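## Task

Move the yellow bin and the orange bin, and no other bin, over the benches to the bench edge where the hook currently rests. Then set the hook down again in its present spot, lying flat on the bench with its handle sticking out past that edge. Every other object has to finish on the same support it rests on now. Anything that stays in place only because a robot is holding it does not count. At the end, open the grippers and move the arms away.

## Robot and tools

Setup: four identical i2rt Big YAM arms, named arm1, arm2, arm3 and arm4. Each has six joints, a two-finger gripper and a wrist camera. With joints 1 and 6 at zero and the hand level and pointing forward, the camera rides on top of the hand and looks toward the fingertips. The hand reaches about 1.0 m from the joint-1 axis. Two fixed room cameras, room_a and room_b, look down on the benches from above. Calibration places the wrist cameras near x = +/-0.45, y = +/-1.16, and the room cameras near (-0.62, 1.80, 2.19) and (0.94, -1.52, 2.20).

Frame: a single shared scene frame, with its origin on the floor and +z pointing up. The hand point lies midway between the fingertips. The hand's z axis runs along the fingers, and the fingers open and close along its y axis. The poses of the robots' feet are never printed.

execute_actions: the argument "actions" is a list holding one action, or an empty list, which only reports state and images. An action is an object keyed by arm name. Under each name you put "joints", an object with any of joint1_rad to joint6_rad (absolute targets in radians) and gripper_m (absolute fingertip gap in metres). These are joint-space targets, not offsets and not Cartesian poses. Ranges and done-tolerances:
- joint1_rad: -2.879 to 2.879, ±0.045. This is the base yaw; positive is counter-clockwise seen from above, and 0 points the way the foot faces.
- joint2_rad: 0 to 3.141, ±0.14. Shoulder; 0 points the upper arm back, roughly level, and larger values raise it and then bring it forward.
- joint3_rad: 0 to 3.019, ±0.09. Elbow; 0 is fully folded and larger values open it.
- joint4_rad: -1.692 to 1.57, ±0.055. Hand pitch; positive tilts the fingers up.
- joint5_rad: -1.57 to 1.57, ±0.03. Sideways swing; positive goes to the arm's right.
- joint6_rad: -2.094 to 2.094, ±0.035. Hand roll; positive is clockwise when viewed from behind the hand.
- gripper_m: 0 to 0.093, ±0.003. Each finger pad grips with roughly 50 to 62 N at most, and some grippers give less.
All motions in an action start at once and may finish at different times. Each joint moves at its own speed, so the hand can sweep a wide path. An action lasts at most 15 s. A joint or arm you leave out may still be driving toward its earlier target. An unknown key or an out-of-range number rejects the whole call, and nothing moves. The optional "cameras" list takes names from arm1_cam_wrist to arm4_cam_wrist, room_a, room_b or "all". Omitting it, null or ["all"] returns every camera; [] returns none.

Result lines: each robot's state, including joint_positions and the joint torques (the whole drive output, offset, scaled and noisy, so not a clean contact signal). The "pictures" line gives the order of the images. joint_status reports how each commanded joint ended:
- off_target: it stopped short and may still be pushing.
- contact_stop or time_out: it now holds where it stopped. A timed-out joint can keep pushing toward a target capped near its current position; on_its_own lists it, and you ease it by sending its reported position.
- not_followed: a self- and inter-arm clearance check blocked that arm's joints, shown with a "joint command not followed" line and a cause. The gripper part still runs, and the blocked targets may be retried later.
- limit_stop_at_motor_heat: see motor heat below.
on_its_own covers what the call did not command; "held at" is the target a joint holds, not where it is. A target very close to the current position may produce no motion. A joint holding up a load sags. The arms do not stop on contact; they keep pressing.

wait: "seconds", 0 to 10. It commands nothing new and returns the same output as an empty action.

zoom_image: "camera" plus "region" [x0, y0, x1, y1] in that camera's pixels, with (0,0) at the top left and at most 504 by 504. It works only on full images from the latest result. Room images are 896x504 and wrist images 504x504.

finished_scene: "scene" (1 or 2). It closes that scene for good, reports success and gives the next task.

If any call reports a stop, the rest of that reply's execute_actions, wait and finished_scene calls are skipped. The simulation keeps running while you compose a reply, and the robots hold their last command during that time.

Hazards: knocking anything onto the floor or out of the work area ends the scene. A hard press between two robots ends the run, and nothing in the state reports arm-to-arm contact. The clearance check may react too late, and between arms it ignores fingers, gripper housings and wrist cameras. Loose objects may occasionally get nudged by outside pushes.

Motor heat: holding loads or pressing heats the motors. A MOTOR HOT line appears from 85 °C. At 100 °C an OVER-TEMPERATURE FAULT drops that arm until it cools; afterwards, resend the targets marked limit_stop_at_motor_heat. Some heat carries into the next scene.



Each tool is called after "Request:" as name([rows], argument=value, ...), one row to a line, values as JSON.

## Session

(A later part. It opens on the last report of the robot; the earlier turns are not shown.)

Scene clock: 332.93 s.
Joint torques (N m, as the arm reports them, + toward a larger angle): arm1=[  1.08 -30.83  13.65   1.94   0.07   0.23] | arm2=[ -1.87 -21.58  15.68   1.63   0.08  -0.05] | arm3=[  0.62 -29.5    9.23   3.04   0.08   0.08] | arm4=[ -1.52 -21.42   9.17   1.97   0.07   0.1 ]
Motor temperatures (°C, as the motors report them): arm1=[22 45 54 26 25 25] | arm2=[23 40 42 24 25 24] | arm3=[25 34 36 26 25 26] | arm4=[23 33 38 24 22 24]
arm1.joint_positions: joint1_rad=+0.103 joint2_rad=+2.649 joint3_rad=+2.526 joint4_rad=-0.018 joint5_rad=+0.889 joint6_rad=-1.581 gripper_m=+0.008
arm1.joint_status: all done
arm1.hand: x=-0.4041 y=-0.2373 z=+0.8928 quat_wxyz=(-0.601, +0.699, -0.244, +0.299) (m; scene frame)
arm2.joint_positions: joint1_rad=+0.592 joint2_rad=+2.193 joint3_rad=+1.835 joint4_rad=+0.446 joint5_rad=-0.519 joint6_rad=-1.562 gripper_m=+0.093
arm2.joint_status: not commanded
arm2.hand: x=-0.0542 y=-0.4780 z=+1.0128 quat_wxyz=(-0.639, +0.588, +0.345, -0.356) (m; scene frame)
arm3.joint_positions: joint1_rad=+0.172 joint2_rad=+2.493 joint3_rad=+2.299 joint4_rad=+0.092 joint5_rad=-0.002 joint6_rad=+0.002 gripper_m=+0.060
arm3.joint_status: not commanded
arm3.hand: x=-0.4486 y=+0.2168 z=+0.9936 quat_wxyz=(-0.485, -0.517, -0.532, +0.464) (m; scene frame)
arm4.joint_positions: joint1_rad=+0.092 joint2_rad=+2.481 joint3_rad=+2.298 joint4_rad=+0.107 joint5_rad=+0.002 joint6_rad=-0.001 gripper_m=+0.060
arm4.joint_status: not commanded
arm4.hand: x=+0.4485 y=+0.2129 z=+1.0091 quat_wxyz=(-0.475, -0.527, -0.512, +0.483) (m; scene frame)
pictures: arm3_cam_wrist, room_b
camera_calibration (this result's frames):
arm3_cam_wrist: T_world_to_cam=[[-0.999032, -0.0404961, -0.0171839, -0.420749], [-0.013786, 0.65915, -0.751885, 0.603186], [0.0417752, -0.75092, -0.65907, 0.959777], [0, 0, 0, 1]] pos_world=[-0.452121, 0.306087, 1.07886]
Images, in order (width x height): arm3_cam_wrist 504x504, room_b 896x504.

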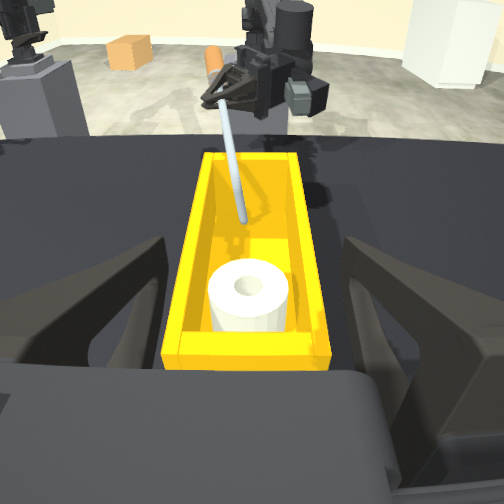

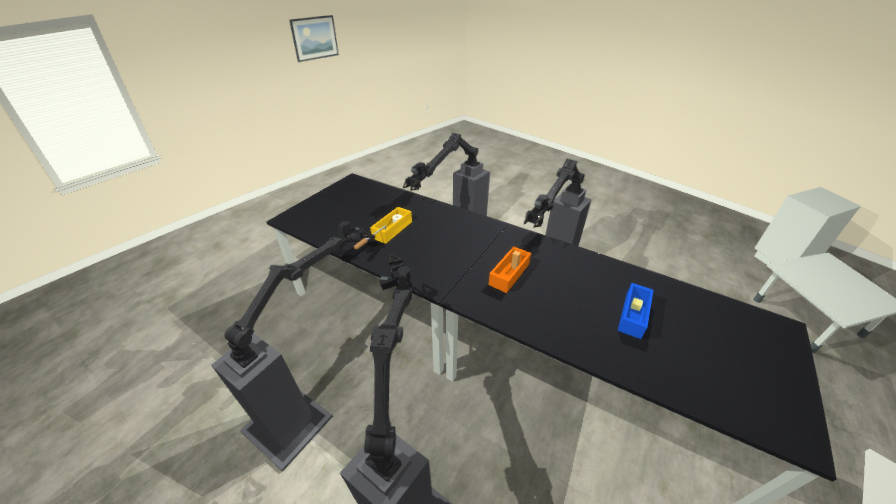

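Request:
execute_actions([
  {"arm1":{"joints":{"joint1_rad":0.125,"joint2_rad":2.06,"joint3_rad":1.975,"joint4_rad":-0.66}}},
], cameras=["arm3_cam_wrist","room_a","room_b"])

Request:
zoom_image(camera="room_b", region=[290, 190, 440, 290])

Scene clock: 340.37 s.
Joint torques (N m, as the arm reports them, + toward a larger angle): arm1=[  1.09 -22.95  12.72   1.3    0.62   0.03] | arm2=[ -1.47 -20.95  15.71   1.7    0.06  -0.07] | arm3=[  0.71 -29.48   9.23   3.04   0.08   0.07] | arm4=[ -1.19 -21.81   9.32   1.95   0.07   0.04]
Motor temperatures (°C, as the motors report them): arm1=[22 46 51 26 25 25] | arm2=[23 40 42 24 25 24] | arm3=[25 34 36 26 25 26] | arm4=[23 33 38 24 22 24]
arm1.joint_positions: joint1_rad=+0.126 joint2_rad=+2.092 joint3_rad=+1.957 joint4_rad=-0.658 joint5_rad=+0.884 joint6_rad=-1.563 gripper_m=+0.008
arm1.joint_status: all done
arm1.hand: x=-0.4059 y=-0.4058 z=+0.9611 quat_wxyz=(-0.363, +0.847, -0.114, +0.373) (m; scene frame)
arm2.joint_positions: joint1_rad=+0.592 joint2_rad=+2.193 joint3_rad=+1.835 joint4_rad=+0.446 joint5_rad=-0.519 joint6_rad=-1.562 gripper_m=+0.093
arm2.joint_status: not commanded
arm2.hand: x=-0.0542 y=-0.4780 z=+1.0128 quat_wxyz=(-0.639, +0.588, +0.345, -0.356) (m; scene frame)
arm3.joint_positions: joint1_rad=+0.172 joint2_rad=+2.493 joint3_rad=+2.299 joint4_rad=+0.092 joint5_rad=-0.002 joint6_rad=+0.002 gripper_m=+0.060
arm3.joint_status: not commanded
arm3.hand: x=-0.4486 y=+0.2168 z=+0.9936 quat_wxyz=(-0.485, -0.517, -0.532, +0.464) (m; scene frame)
arm4.joint_positions: joint1_rad=+0.092 joint2_rad=+2.481 joint3_rad=+2.298 joint4_rad=+0.107 joint5_rad=+0.002 joint6_rad=-0.001 gripper_m=+0.060
arm4.joint_status: not commanded
arm4.hand: x=+0.4485 y=+0.2129 z=+1.0091 quat_wxyz=(-0.475, -0.527, -0.512, +0.483) (m; scene frame)
pictures: arm3_cam_wrist, room_a, room_b
camera_calibration (this result's frames):
arm3_cam_wrist: T_world_to_cam=[[-0.999032, -0.0404961, -0.0171839, -0.420749], [-0.013786, 0.65915, -0.751885, 0.603186], [0.0417752, -0.75092, -0.65907, 0.959777], [0, 0, 0, 1]] pos_world=[-0.452121, 0.306087, 1.07886]
Images, in order (width x height): arm3_cam_wrist 504x504, room_a 896x504, room_b 896x504.

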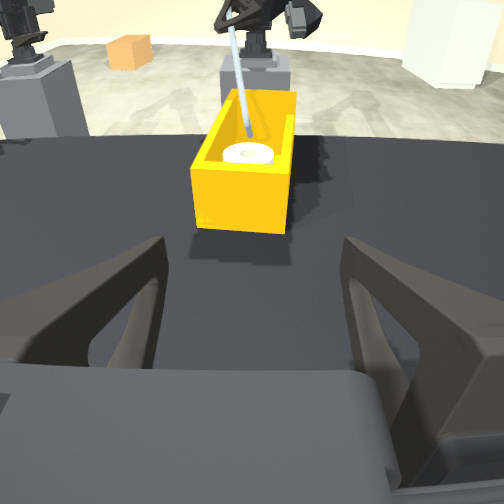

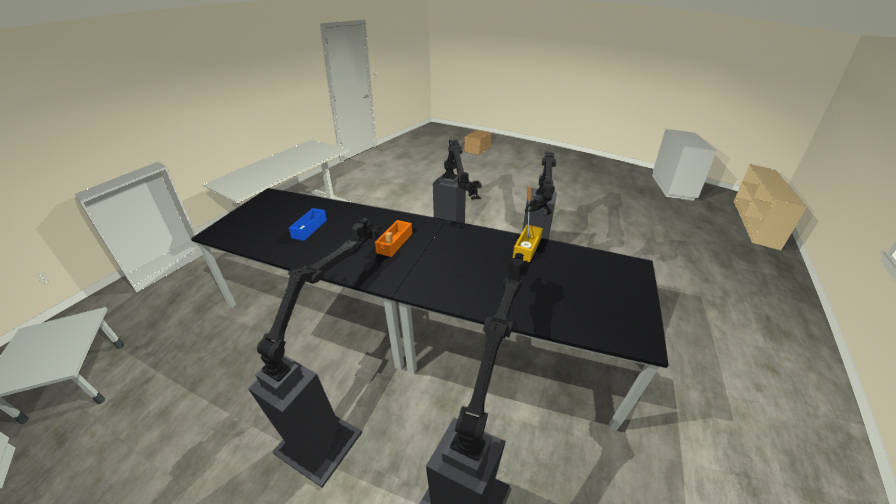

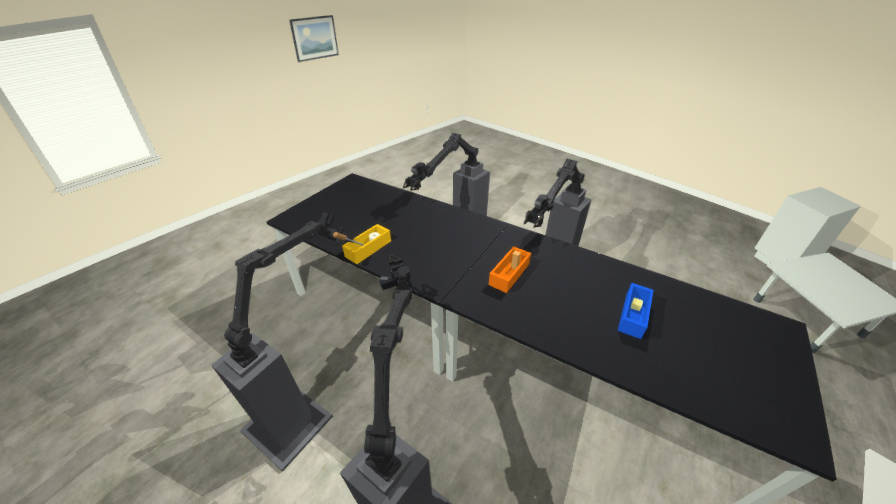

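Region (290, 190, 440, 290) of room_b's 896x504 image, scaled by 3.360, with more detail than that image has.

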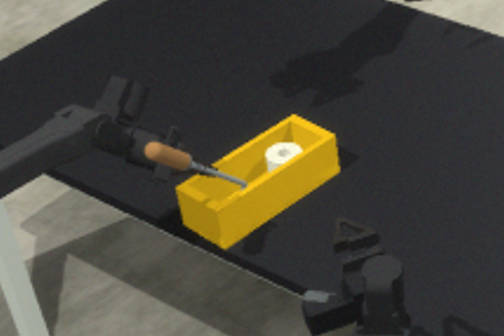

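Request:
execute_actions([
  {"arm1":{"joints":{"joint2_rad":1.98,"joint4_rad":0.335,"joint5_rad":0.331}},"arm3":{"joints":{"joint2_rad":2.3,"joint3_rad":2.0,"joint4_rad":0.2}}},
], cameras=["arm1_cam_wrist","arm2_cam_wrist","arm3_cam_wrist","room_b"])

Scene clock: 353.10 s.
Joint torques (N m, as the arm reports them, + toward a larger angle): arm1=[  1.14 -25.93  14.35   3.2   -0.22   0.21] | arm2=[ -1.58 -21.27  15.63   1.69   0.04  -0.05] | arm3=[  0.67 -26.49   8.55   3.49   0.07   0.08] | arm4=[ -1.4  -21.65   9.26   2.06   0.12   0.01]
Motor temperatures (°C, as the motors report them): arm1=[22 44 49 26 26 25] | arm2=[23 40 42 24 25 24] | arm3=[25 34 36 26 25 25] | arm4=[23 33 38 24 22 24]
arm1.joint_positions: joint1_rad=+0.123 joint2_rad=+2.049 joint3_rad=+1.946 joint4_rad=+0.295 joint5_rad=+0.333 joint6_rad=-1.578 gripper_m=+0.008
arm1.joint_status: all done
arm1.hand: x=-0.4907 y=-0.3211 z=+1.1582 quat_wxyz=(-0.762, +0.638, -0.089, +0.063) (m; scene frame)
arm2.joint_positions: joint1_rad=+0.592 joint2_rad=+2.193 joint3_rad=+1.835 joint4_rad=+0.446 joint5_rad=-0.519 joint6_rad=-1.562 gripper_m=+0.093
arm2.joint_status: not commanded
arm2.hand: x=-0.0542 y=-0.4780 z=+1.0128 quat_wxyz=(-0.639, +0.588, +0.345, -0.356) (m; scene frame)
arm3.joint_positions: joint1_rad=+0.172 joint2_rad=+2.290 joint3_rad=+2.007 joint4_rad=+0.181 joint5_rad=-0.002 joint6_rad=+0.002 gripper_m=+0.060
arm3.joint_status: all done
arm3.hand: x=-0.4504 y=+0.2671 z=+1.0268 quat_wxyz=(-0.485, -0.516, -0.532, +0.464) (m; scene frame)
arm4.joint_positions: joint1_rad=+0.092 joint2_rad=+2.481 joint3_rad=+2.298 joint4_rad=+0.107 joint5_rad=+0.002 joint6_rad=-0.001 gripper_m=+0.060
arm4.joint_status: not commanded
arm4.hand: x=+0.4485 y=+0.2129 z=+1.0091 quat_wxyz=(-0.475, -0.527, -0.512, +0.483) (m; scene frame)
pictures: arm1_cam_wrist, arm2_cam_wrist, arm3_cam_wrist, room_b
camera_calibration (this result's frames):
arm1_cam_wrist: T_world_to_cam=[[0.0230233, -0.182728, 0.982894, -1.18675], [0.674328, -0.722994, -0.150206, 0.277376], [0.738073, 0.666251, 0.106573, 0.575809], [0, 0, 0, 1]] pos_world=[-0.584709, -0.399945, 1.14675]
arm2_cam_wrist: T_world_to_cam=[[0.0601376, -0.0493809, 0.996968, -1.02675], [0.91271, 0.407116, -0.0348902, 0.284388], [-0.404158, 0.912041, 0.0695534, 0.465656], [0, 0, 0, 1]] pos_world=[-0.00961918, -0.591178, 1.00117]
arm3_cam_wrist: T_world_to_cam=[[-0.999031, -0.04051, -0.0171766, -0.420027], [-0.0137529, 0.65829, -0.752639, 0.595995], [0.0417966, -0.751674, -0.658209, 1.01888], [0, 0, 0, 1]] pos_world=[-0.454009, 0.356513, 1.11199]
Images, in order (width x height): arm1_cam_wrist 504x504, arm2_cam_wrist 504x504, arm3_cam_wrist 504x504, room_b 896x504.

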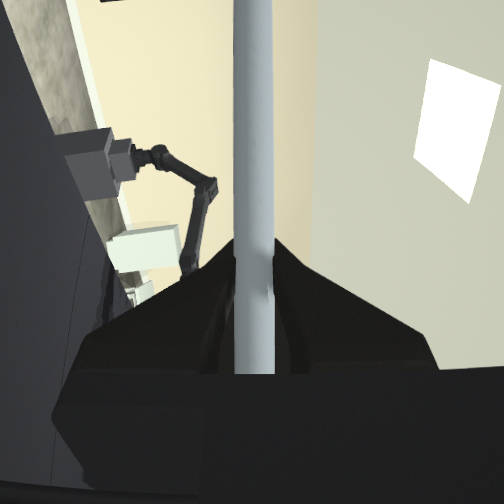

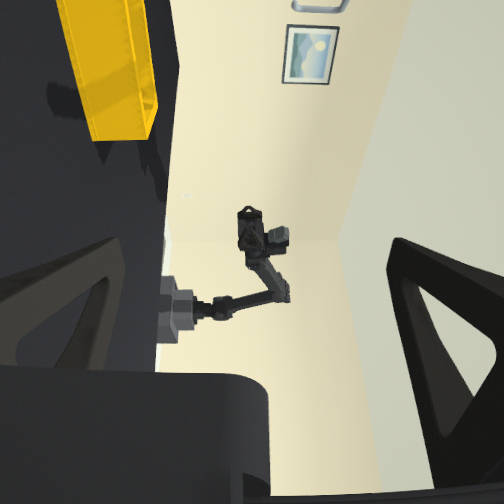

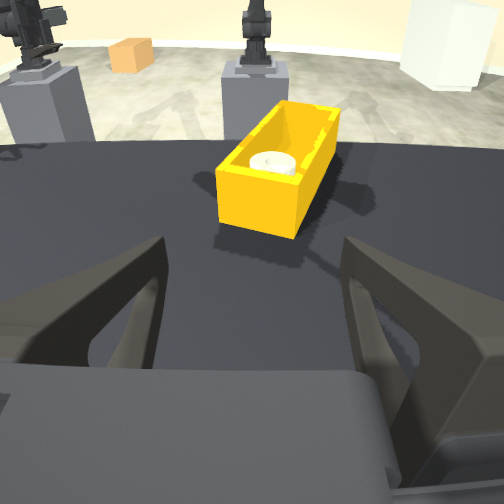

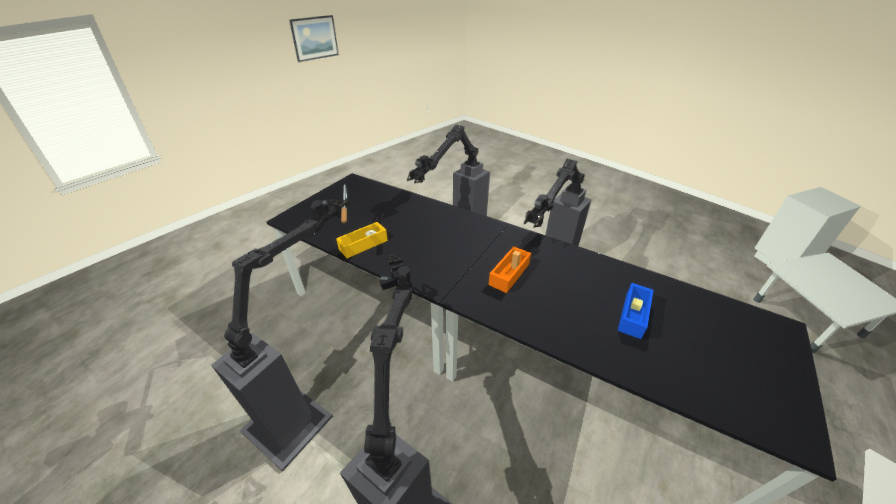

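Request:
execute_actions([
  {"arm1":{"joints":{"joint1_rad":-0.35,"joint2_rad":2.19}}},
], cameras=["arm1_cam_wrist","arm2_cam_wrist","room_a","room_b"])

Scene clock: 361.80 s.
Joint torques (N m, as the arm reports them, + toward a larger angle): arm1=[  1.08 -27.48  15.27   2.98  -0.02   0.25] | arm2=[ -1.74 -20.71  15.91   1.93   0.21  -0.08] | arm3=[  0.63 -26.8    8.58   3.51   0.08   0.08] | arm4=[ -2.14 -20.73   9.18   1.93   0.11   0.04]
Motor temperatures (°C, as the motors report them): arm1=[22 44 49 26 26 25] | arm2=[23 40 42 24 25 24] | arm3=[25 34 36 26 25 25] | arm4=[23 33 38 24 22 24]
arm1.joint_positions: joint1_rad=-0.349 joint2_rad=+2.252 joint3_rad=+1.929 joint4_rad=+0.306 joint5_rad=+0.330 joint6_rad=-1.583 gripper_m=+0.008
arm1.joint_status: all done
arm1.hand: x=-0.0765 y=-0.3565 z=+0.9730 quat_wxyz=(-0.655, +0.677, -0.233, +0.242) (m; scene frame)
arm2.joint_positions: joint1_rad=+0.598 joint2_rad=+2.192 joint3_rad=+1.833 joint4_rad=+0.441 joint5_rad=-0.523 joint6_rad=-1.562 gripper_m=+0.093
arm2.joint_status: not commanded
arm2.hand: x=-0.0582 y=-0.4816 z=+1.0111 quat_wxyz=(-0.636, +0.588, +0.348, -0.359) (m; scene frame)
arm3.joint_positions: joint1_rad=+0.172 joint2_rad=+2.290 joint3_rad=+2.007 joint4_rad=+0.181 joint5_rad=-0.002 joint6_rad=+0.002 gripper_m=+0.060
arm3.joint_status: not commanded
arm3.hand: x=-0.4504 y=+0.2671 z=+1.0268 quat_wxyz=(-0.485, -0.516, -0.532, +0.464) (m; scene frame)
arm4.joint_positions: joint1_rad=+0.092 joint2_rad=+2.481 joint3_rad=+2.298 joint4_rad=+0.107 joint5_rad=+0.002 joint6_rad=-0.001 gripper_m=+0.060
arm4.joint_status: not commanded
arm4.hand: x=+0.4485 y=+0.2129 z=+1.0091 quat_wxyz=(-0.475, -0.527, -0.512, +0.483) (m; scene frame)
pictures: arm1_cam_wrist, arm2_cam_wrist, room_a, room_b
camera_calibration (this result's frames):
arm1_cam_wrist: T_world_to_cam=[[0.00148196, 0.026881, 0.999638, -0.963893], [0.270782, -0.962304, 0.0254756, -0.342462], [0.96264, 0.270646, -0.00870498, 0.301647], [0, 0, 0, 1]] pos_world=[-0.196217, -0.385281, 0.974894]
arm2_cam_wrist: T_world_to_cam=[[0.0573719, -0.0430769, 0.997423, -1.02252], [0.909029, 0.415314, -0.0343508, 0.292644], [-0.412764, 0.908658, 0.0629855, 0.471916], [0, 0, 0, 1]] pos_world=[-0.012568, -0.594397, 1.00022]
Images, in order (width x height): arm1_cam_wrist 504x504, arm2_cam_wrist 504x504, room_a 896x504, room_b 896x504.

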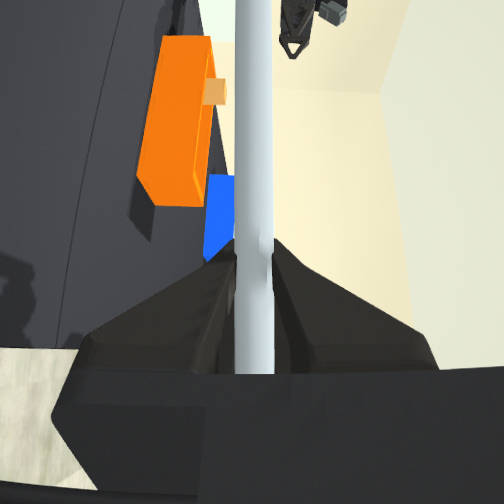

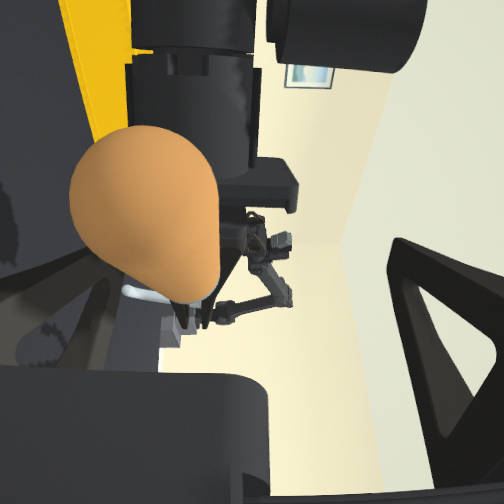

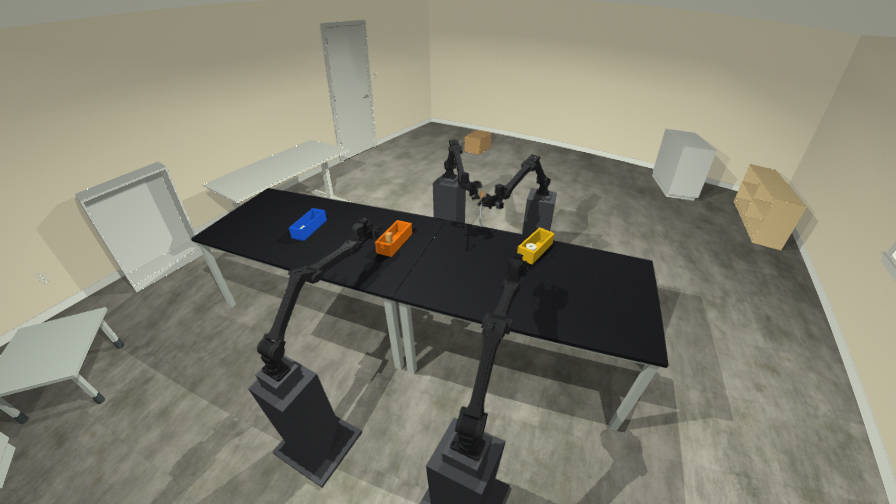

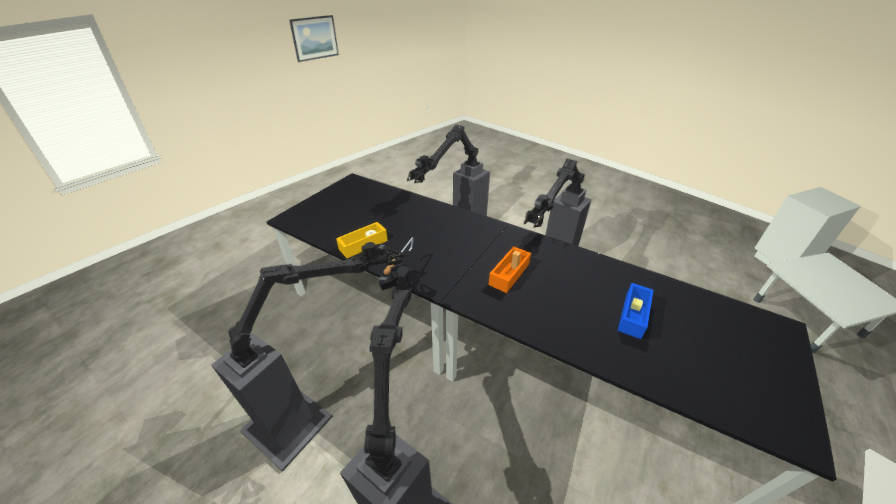

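Request:
execute_actions([
  {"arm2":{"joints":{"joint2_rad":2.245,"gripper_m":0.0}}},
], cameras=["arm1_cam_wrist","arm2_cam_wrist","room_b"])

Scene clock: 366.43 s.
Joint torques (N m, as the arm reports them, + toward a larger angle): arm1=[  0.5  -27.01  15.5    2.78   0.12   0.21] | arm2=[ -2.26 -19.27  15.33   1.81   0.29  -0.02] | arm3=[  0.66 -26.81   8.55   3.52   0.08   0.08] | arm4=[ -2.05 -21.58   9.26   1.95   0.11   0.04]
Motor temperatures (°C, as the motors report them): arm1=[22 44 49 26 26 25] | arm2=[23 40 42 24 25 24] | arm3=[25 34 36 26 25 25] | arm4=[23 33 38 24 22 24]
arm1.joint_positions: joint1_rad=-0.347 joint2_rad=+2.247 joint3_rad=+1.927 joint4_rad=+0.308 joint5_rad=+0.327 joint6_rad=-1.578 gripper_m=+0.008
arm1.joint_status: not commanded
arm1.hand: x=-0.0784 y=-0.3562 z=+0.9766 quat_wxyz=(-0.658, +0.675, -0.233, +0.238) (m; scene frame)
arm2.joint_positions: joint1_rad=+0.598 joint2_rad=+2.226 joint3_rad=+1.839 joint4_rad=+0.444 joint5_rad=-0.525 joint6_rad=-1.565 gripper_m=+0.029
arm2.joint_status: gripper_m off_target (ended at +0.029, target +0.000); the others done
arm2.hand: x=-0.0617 y=-0.4779 z=+0.9858 quat_wxyz=(-0.627, +0.597, +0.350, -0.359) (m; scene frame)
arm3.joint_positions: joint1_rad=+0.172 joint2_rad=+2.290 joint3_rad=+2.007 joint4_rad=+0.181 joint5_rad=-0.002 joint6_rad=+0.002 gripper_m=+0.060
arm3.joint_status: not commanded
arm3.hand: x=-0.4504 y=+0.2671 z=+1.0268 quat_wxyz=(-0.485, -0.516, -0.532, +0.464) (m; scene frame)
arm4.joint_positions: joint1_rad=+0.092 joint2_rad=+2.481 joint3_rad=+2.298 joint4_rad=+0.107 joint5_rad=+0.002 joint6_rad=-0.001 gripper_m=+0.060
arm4.joint_status: not commanded
arm4.hand: x=+0.4485 y=+0.2129 z=+1.0091 quat_wxyz=(-0.475, -0.527, -0.512, +0.483) (m; scene frame)
pictures: arm1_cam_wrist, arm2_cam_wrist, room_b
camera_calibration (this result's frames):
arm1_cam_wrist: T_world_to_cam=[[0.00376655, 0.0184934, 0.999822, -0.970474], [0.275122, -0.961263, 0.0167438, -0.332509], [0.961402, 0.27501, -0.00870859, 0.304894], [0, 0, 0, 1]] pos_world=[-0.19799, -0.38553, 0.978523]
arm2_cam_wrist: T_world_to_cam=[[0.0428888, -0.0239047, 0.998794, -0.990016], [0.908378, 0.417141, -0.0290226, 0.288971], [-0.415944, 0.908527, 0.0396052, 0.491548], [0, 0, 0, 1]] pos_world=[-0.0155778, -0.590792, 0.97774]
Images, in order (width x height): arm1_cam_wrist 504x504, arm2_cam_wrist 504x504, room_b 896x504.

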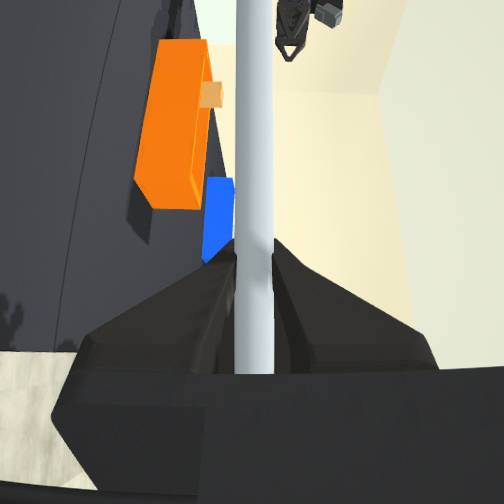

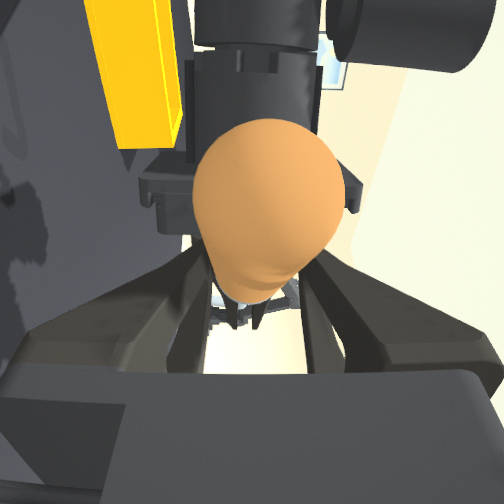

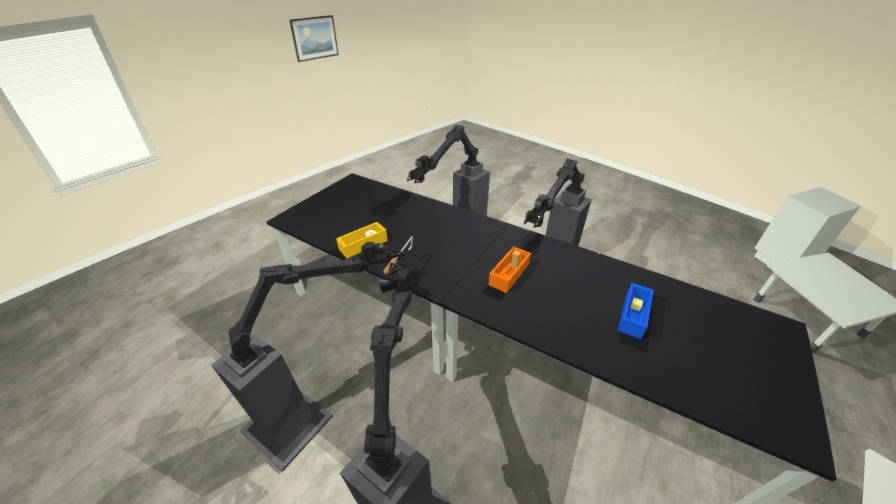

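Request:
execute_actions([
  {"arm1":{"joints":{"joint2_rad":2.265,"joint3_rad":1.94,"gripper_m":0.07}},"arm2":{"joints":{"joint2_rad":2.20}}},
], cameras=["arm1_cam_wrist","arm2_cam_wrist","arm3_cam_wrist","room_a","room_b"])

Scene clock: 371.93 s.
Joint torques (N m, as the arm reports them, + toward a larger angle): arm1=[  0.54 -20.26  12.37   2.36   0.05   0.2 ] | arm2=[ -1.95 -22.92  15.25   2.32   0.22  -0.2 ] | arm3=[  0.67 -26.8    8.56   3.51   0.08   0.08] | arm4=[ -1.23 -21.23   9.14   1.89   0.09   0.02]
Motor temperatures (°C, as the motors report them): arm1=[22 44 50 26 26 25] | arm2=[23 40 42 24 25 24] | arm3=[25 34 36 26 25 25] | arm4=[23 34 38 24 22 24]
arm1.joint_positions: joint1_rad=-0.347 joint2_rad=+2.247 joint3_rad=+1.927 joint4_rad=+0.318 joint5_rad=+0.328 joint6_rad=-1.578 gripper_m=+0.070
arm1.joint_status: all done
arm1.hand: x=-0.0781 y=-0.3563 z=+0.9789 quat_wxyz=(-0.661, +0.672, -0.233, +0.239) (m; scene frame)
arm2.joint_positions: joint1_rad=+0.598 joint2_rad=+2.226 joint3_rad=+1.839 joint4_rad=+0.429 joint5_rad=-0.523 joint6_rad=-1.543 gripper_m=+0.029
arm2.joint_status: all done
arm2.hand: x=-0.0616 y=-0.4776 z=+0.9821 quat_wxyz=(-0.618, +0.606, +0.343, -0.365) (m; scene frame)
arm3.joint_positions: joint1_rad=+0.172 joint2_rad=+2.290 joint3_rad=+2.007 joint4_rad=+0.181 joint5_rad=-0.002 joint6_rad=+0.002 gripper_m=+0.060
arm3.joint_status: not commanded
arm3.hand: x=-0.4504 y=+0.2671 z=+1.0268 quat_wxyz=(-0.485, -0.516, -0.532, +0.464) (m; scene frame)
arm4.joint_positions: joint1_rad=+0.092 joint2_rad=+2.481 joint3_rad=+2.298 joint4_rad=+0.107 joint5_rad=+0.002 joint6_rad=-0.001 gripper_m=+0.060
arm4.joint_status: not commanded
arm4.hand: x=+0.4485 y=+0.2129 z=+1.0091 quat_wxyz=(-0.475, -0.527, -0.512, +0.483) (m; scene frame)
pictures: arm1_cam_wrist, arm2_cam_wrist, arm3_cam_wrist, room_a, room_b
camera_calibration (this result's frames):
arm1_cam_wrist: T_world_to_cam=[[0.000335475, 0.00919043, 0.999958, -0.976537], [0.273627, -0.961796, 0.0087479, -0.325205], [0.961836, 0.273612, -0.00283741, 0.29853], [0, 0, 0, 1]] pos_world=[-0.197824, -0.385487, 0.980188]
arm2_cam_wrist: T_world_to_cam=[[0.0462843, 0.00844542, 0.998893, -0.970811], [0.9085, 0.415389, -0.0456079, 0.304155], [-0.415314, 0.909605, 0.0115534, 0.51948], [0, 0, 0, 1]] pos_world=[-0.0156437, -0.590666, 0.977607]
arm3_cam_wrist: T_world_to_cam=[[-0.999031, -0.04051, -0.0171766, -0.420027], [-0.0137529, 0.65829, -0.752639, 0.595995], [0.0417966, -0.751674, -0.658209, 1.01888], [0, 0, 0, 1]] pos_world=[-0.454009, 0.356513, 1.11199]
Images, in order (width x height): arm1_cam_wrist 504x504, arm2_cam_wrist 504x504, arm3_cam_wrist 504x504, room_a 896x504, room_b 896x504.

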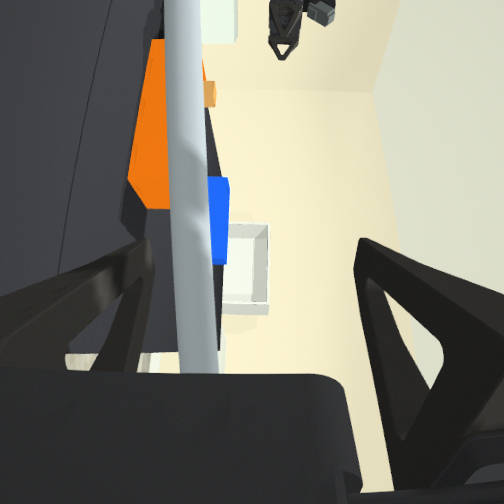

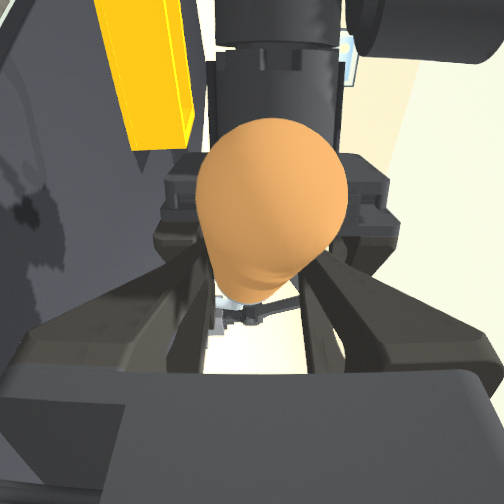

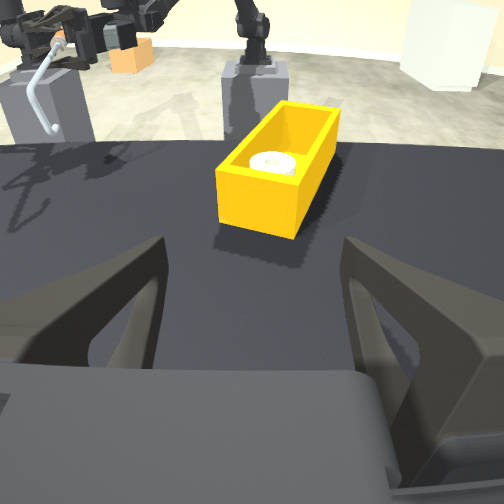

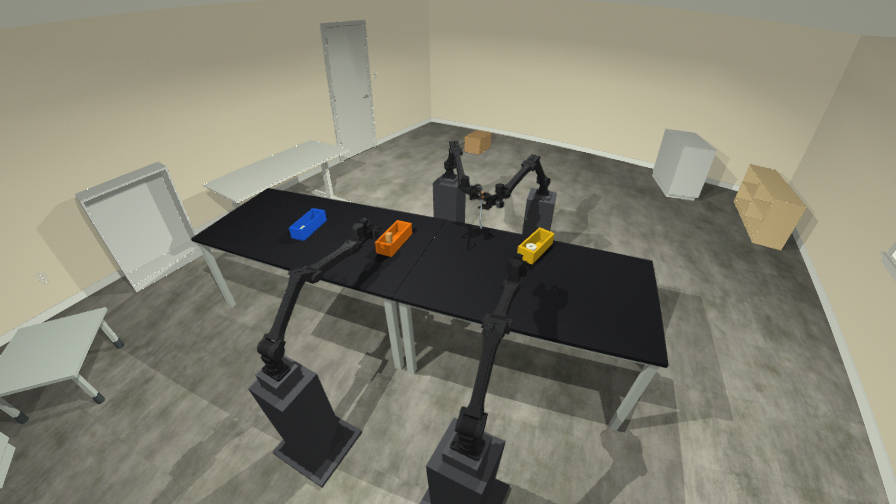

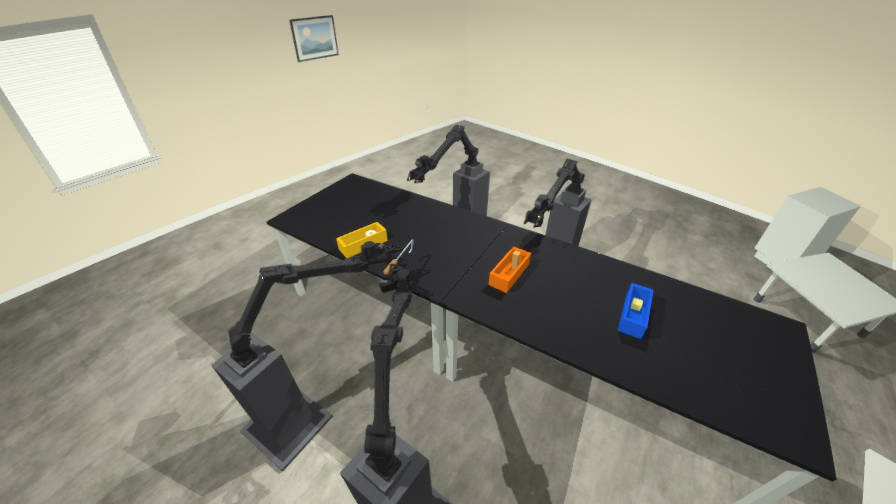

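Request:
execute_actions([
  {"arm1":{"joints":{"joint1_rad":0.076,"joint5_rad":0.0,"joint6_rad":-0.5,"gripper_m":0.093}},"arm2":{"joints":{"joint1_rad":-0.03,"joint3_rad":1.93,"joint5_rad":-0.89}}},
], cameras=["arm2_cam_wrist","arm4_cam_wrist","room_a","room_b"])

Request:
zoom_image(camera="room_b", region=[430, 220, 580, 320])

Scene clock: 414.03 s.
Joint torques (N m, as the arm reports them, + toward a larger angle): arm1=[  0.78 -20.34  12.32   2.4   -0.1    0.16] | arm2=[ -2.15 -22.96  18.25   2.1    0.07  -0.23] | arm3=[  0.65 -26.84   8.55   3.52   0.08   0.08] | arm4=[ -0.99 -21.4    9.12   1.66   0.1    0.03]
Motor temperatures (°C, as the motors report them): arm1=[22 42 47 26 26 25] | arm2=[23 42 43 24 25 24] | arm3=[25 34 36 26 25 25] | arm4=[23 34 38 24 22 24]
arm1.joint_positions: joint1_rad=+0.081 joint2_rad=+2.247 joint3_rad=+1.927 joint4_rad=+0.318 joint5_rad=+0.000 joint6_rad=-0.508 gripper_m=+0.093
arm1.joint_status: all done
arm1.hand: x=-0.5142 y=-0.2743 z=+0.9790 quat_wxyz=(-0.592, +0.626, -0.338, -0.379) (m; scene frame)
arm2.joint_positions: joint1_rad=-0.031 joint2_rad=+2.226 joint3_rad=+1.856 joint4_rad=+0.429 joint5_rad=-0.889 joint6_rad=-1.540 gripper_m=+0.029
arm2.joint_status: all done
arm2.hand: x=+0.4103 y=-0.3445 z=+0.9874 quat_wxyz=(-0.663, +0.643, +0.268, -0.273) (m; scene frame)
arm3.joint_positions: joint1_rad=+0.172 joint2_rad=+2.290 joint3_rad=+2.007 joint4_rad=+0.181 joint5_rad=-0.002 joint6_rad=+0.002 gripper_m=+0.060
arm3.joint_status: not commanded
arm3.hand: x=-0.4504 y=+0.2671 z=+1.0268 quat_wxyz=(-0.485, -0.516, -0.532, +0.464) (m; scene frame)
arm4.joint_positions: joint1_rad=+0.092 joint2_rad=+2.481 joint3_rad=+2.298 joint4_rad=+0.107 joint5_rad=+0.002 joint6_rad=-0.001 gripper_m=+0.060
arm4.joint_status: not commanded
arm4.hand: x=+0.4485 y=+0.2129 z=+1.0091 quat_wxyz=(-0.475, -0.527, -0.512, +0.483) (m; scene frame)
pictures: arm2_cam_wrist, arm4_cam_wrist, room_a, room_b
camera_calibration (this result's frames):
arm2_cam_wrist: T_world_to_cam=[[0.0287284, -0.0192873, 0.999401, -1.00189], [0.986019, 0.164721, -0.0251648, -0.317997], [-0.164137, 0.986152, 0.0237499, 0.505622], [0, 0, 0, 1]] pos_world=[0.425325, -0.465563, 0.981283]
arm4_cam_wrist: T_world_to_cam=[[-0.999834, 0.0181936, 0.000381261, 0.442769], [0.0114636, 0.645979, -0.763269, 0.634036], [-0.0141329, -0.763138, -0.646081, 0.947882], [0, 0, 0, 1]] pos_world=[0.448824, 0.305735, 1.09618]
Images, in order (width x height): arm2_cam_wrist 504x504, arm4_cam_wrist 504x504, room_a 896x504, room_b 896x504.

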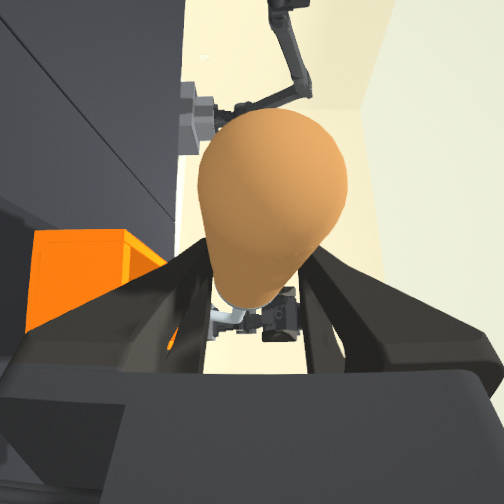

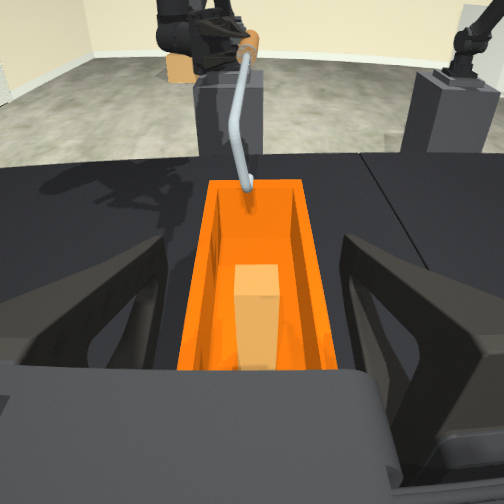

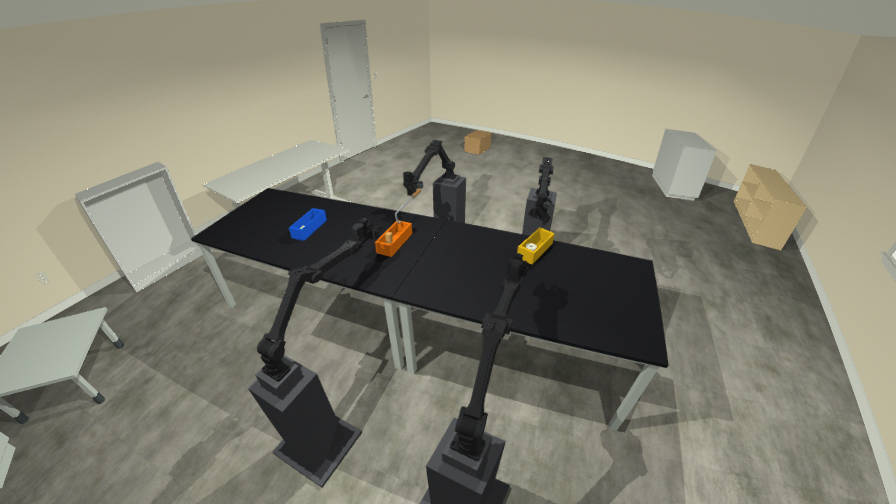

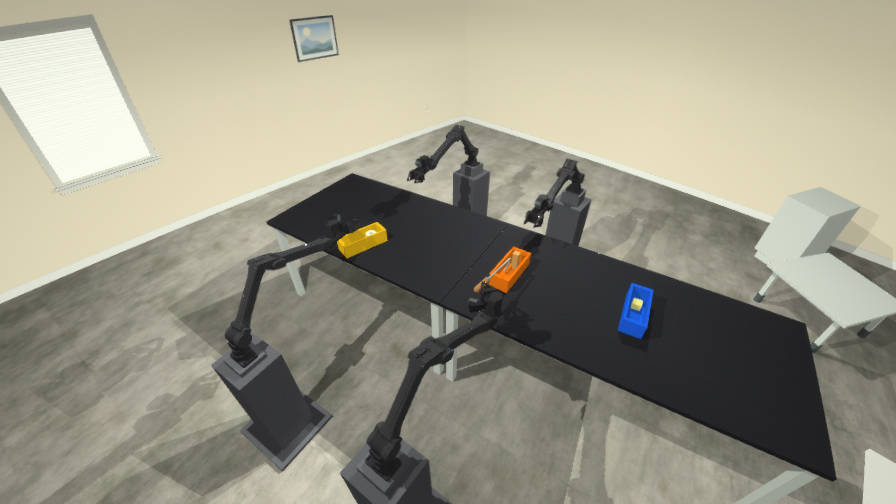

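Region (430, 220, 580, 320) of room_b's 896x504 image, scaled by 3.360, with more detail than that image has.

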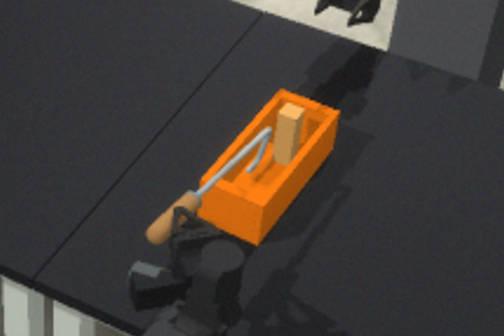

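Request:
execute_actions([
  {"arm1":{"joints":{"joint2_rad":2.34,"joint3_rad":2.355,"joint4_rad":-0.2,"joint6_rad":0.0,"gripper_m":0.0}},"arm2":{"joints":{"joint2_rad":2.275}}},
], cameras=["arm1_cam_wrist","arm4_cam_wrist","room_b"])

Request:
zoom_image(camera="room_b", region=[430, 220, 580, 320])

Scene clock: 460.37 s.
Joint torques (N m, as the arm reports them, + toward a larger angle): arm1=[  0.84 -22.93  15.3    1.76  -0.11   0.1 ] | arm2=[ -2.23 -24.03  17.18   2.2    0.01  -0.26] | arm3=[  0.64 -26.75   8.54   3.51   0.08   0.08] | arm4=[ -0.91 -21.21   9.19   2.14   0.13  -0.04]
Motor temperatures (°C, as the motors report them): arm1=[22 41 47 26 25 25] | arm2=[23 42 47 24 25 24] | arm3=[25 34 36 26 25 25] | arm4=[23 34 38 24 22 24]
arm1.joint_positions: joint1_rad=+0.081 joint2_rad=+2.341 joint3_rad=+2.317 joint4_rad=-0.195 joint5_rad=+0.000 joint6_rad=-0.009 gripper_m=+0.000
arm1.joint_status: all done
arm1.hand: x=-0.5168 y=-0.2384 z=+1.0078 quat_wxyz=(-0.424, +0.576, -0.531, -0.454) (m; scene frame)
arm2.joint_positions: joint1_rad=-0.031 joint2_rad=+2.316 joint3_rad=+1.864 joint4_rad=+0.428 joint5_rad=-0.889 joint6_rad=-1.537 gripper_m=+0.029
arm2.joint_status: all done
arm2.hand: x=+0.4112 y=-0.3357 z=+0.9170 quat_wxyz=(-0.637, +0.669, +0.253, -0.287) (m; scene frame)
arm3.joint_positions: joint1_rad=+0.172 joint2_rad=+2.290 joint3_rad=+2.007 joint4_rad=+0.181 joint5_rad=-0.002 joint6_rad=+0.002 gripper_m=+0.060
arm3.joint_status: not commanded
arm3.hand: x=-0.4504 y=+0.2671 z=+1.0268 quat_wxyz=(-0.485, -0.516, -0.532, +0.464) (m; scene frame)
arm4.joint_positions: joint1_rad=+0.092 joint2_rad=+2.481 joint3_rad=+2.298 joint4_rad=+0.107 joint5_rad=+0.002 joint6_rad=-0.001 gripper_m=+0.060
arm4.joint_status: not commanded
arm4.hand: x=+0.4485 y=+0.2129 z=+1.0091 quat_wxyz=(-0.475, -0.527, -0.512, +0.483) (m; scene frame)
pictures: arm1_cam_wrist, arm4_cam_wrist, room_b
camera_calibration (this result's frames):
arm1_cam_wrist: T_world_to_cam=[[0.997459, 0.0712452, -0.000340277, 0.531826], [0.0529718, -0.744802, -0.66518, 0.524874], [-0.0476443, 0.663472, -0.746683, 1.00913], [0, 0, 0, 1]] pos_world=[-0.510198, -0.316491, 1.10282]
arm4_cam_wrist: T_world_to_cam=[[-0.999834, 0.0181936, 0.000381261, 0.442769], [0.0114636, 0.645979, -0.763269, 0.634036], [-0.0141329, -0.763138, -0.646081, 0.947882], [0, 0, 0, 1]] pos_world=[0.448824, 0.305735, 1.09618]
Images, in order (width x height): arm1_cam_wrist 504x504, arm4_cam_wrist 504x504, room_b 896x504.

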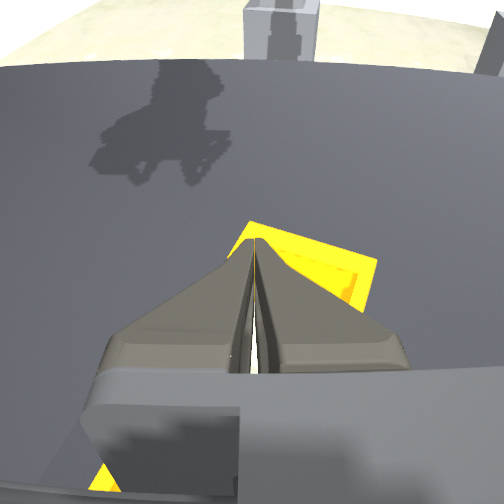

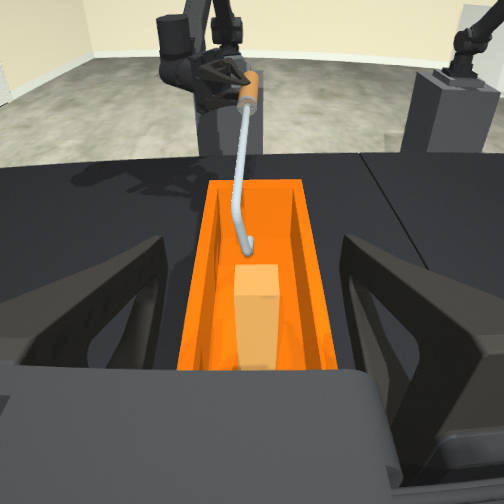

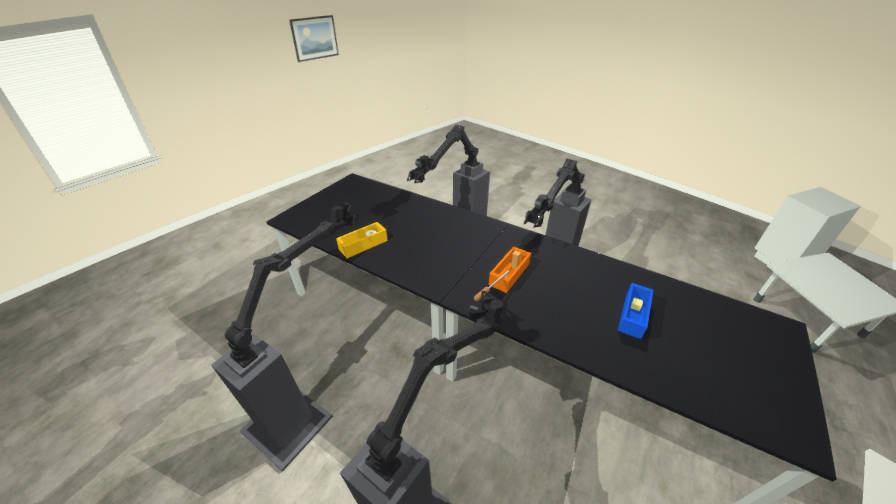

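Region (430, 220, 580, 320) of room_b's 896x504 image, scaled by 3.360, with more detail than that image has.

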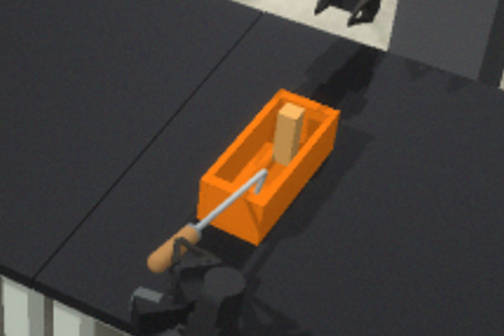

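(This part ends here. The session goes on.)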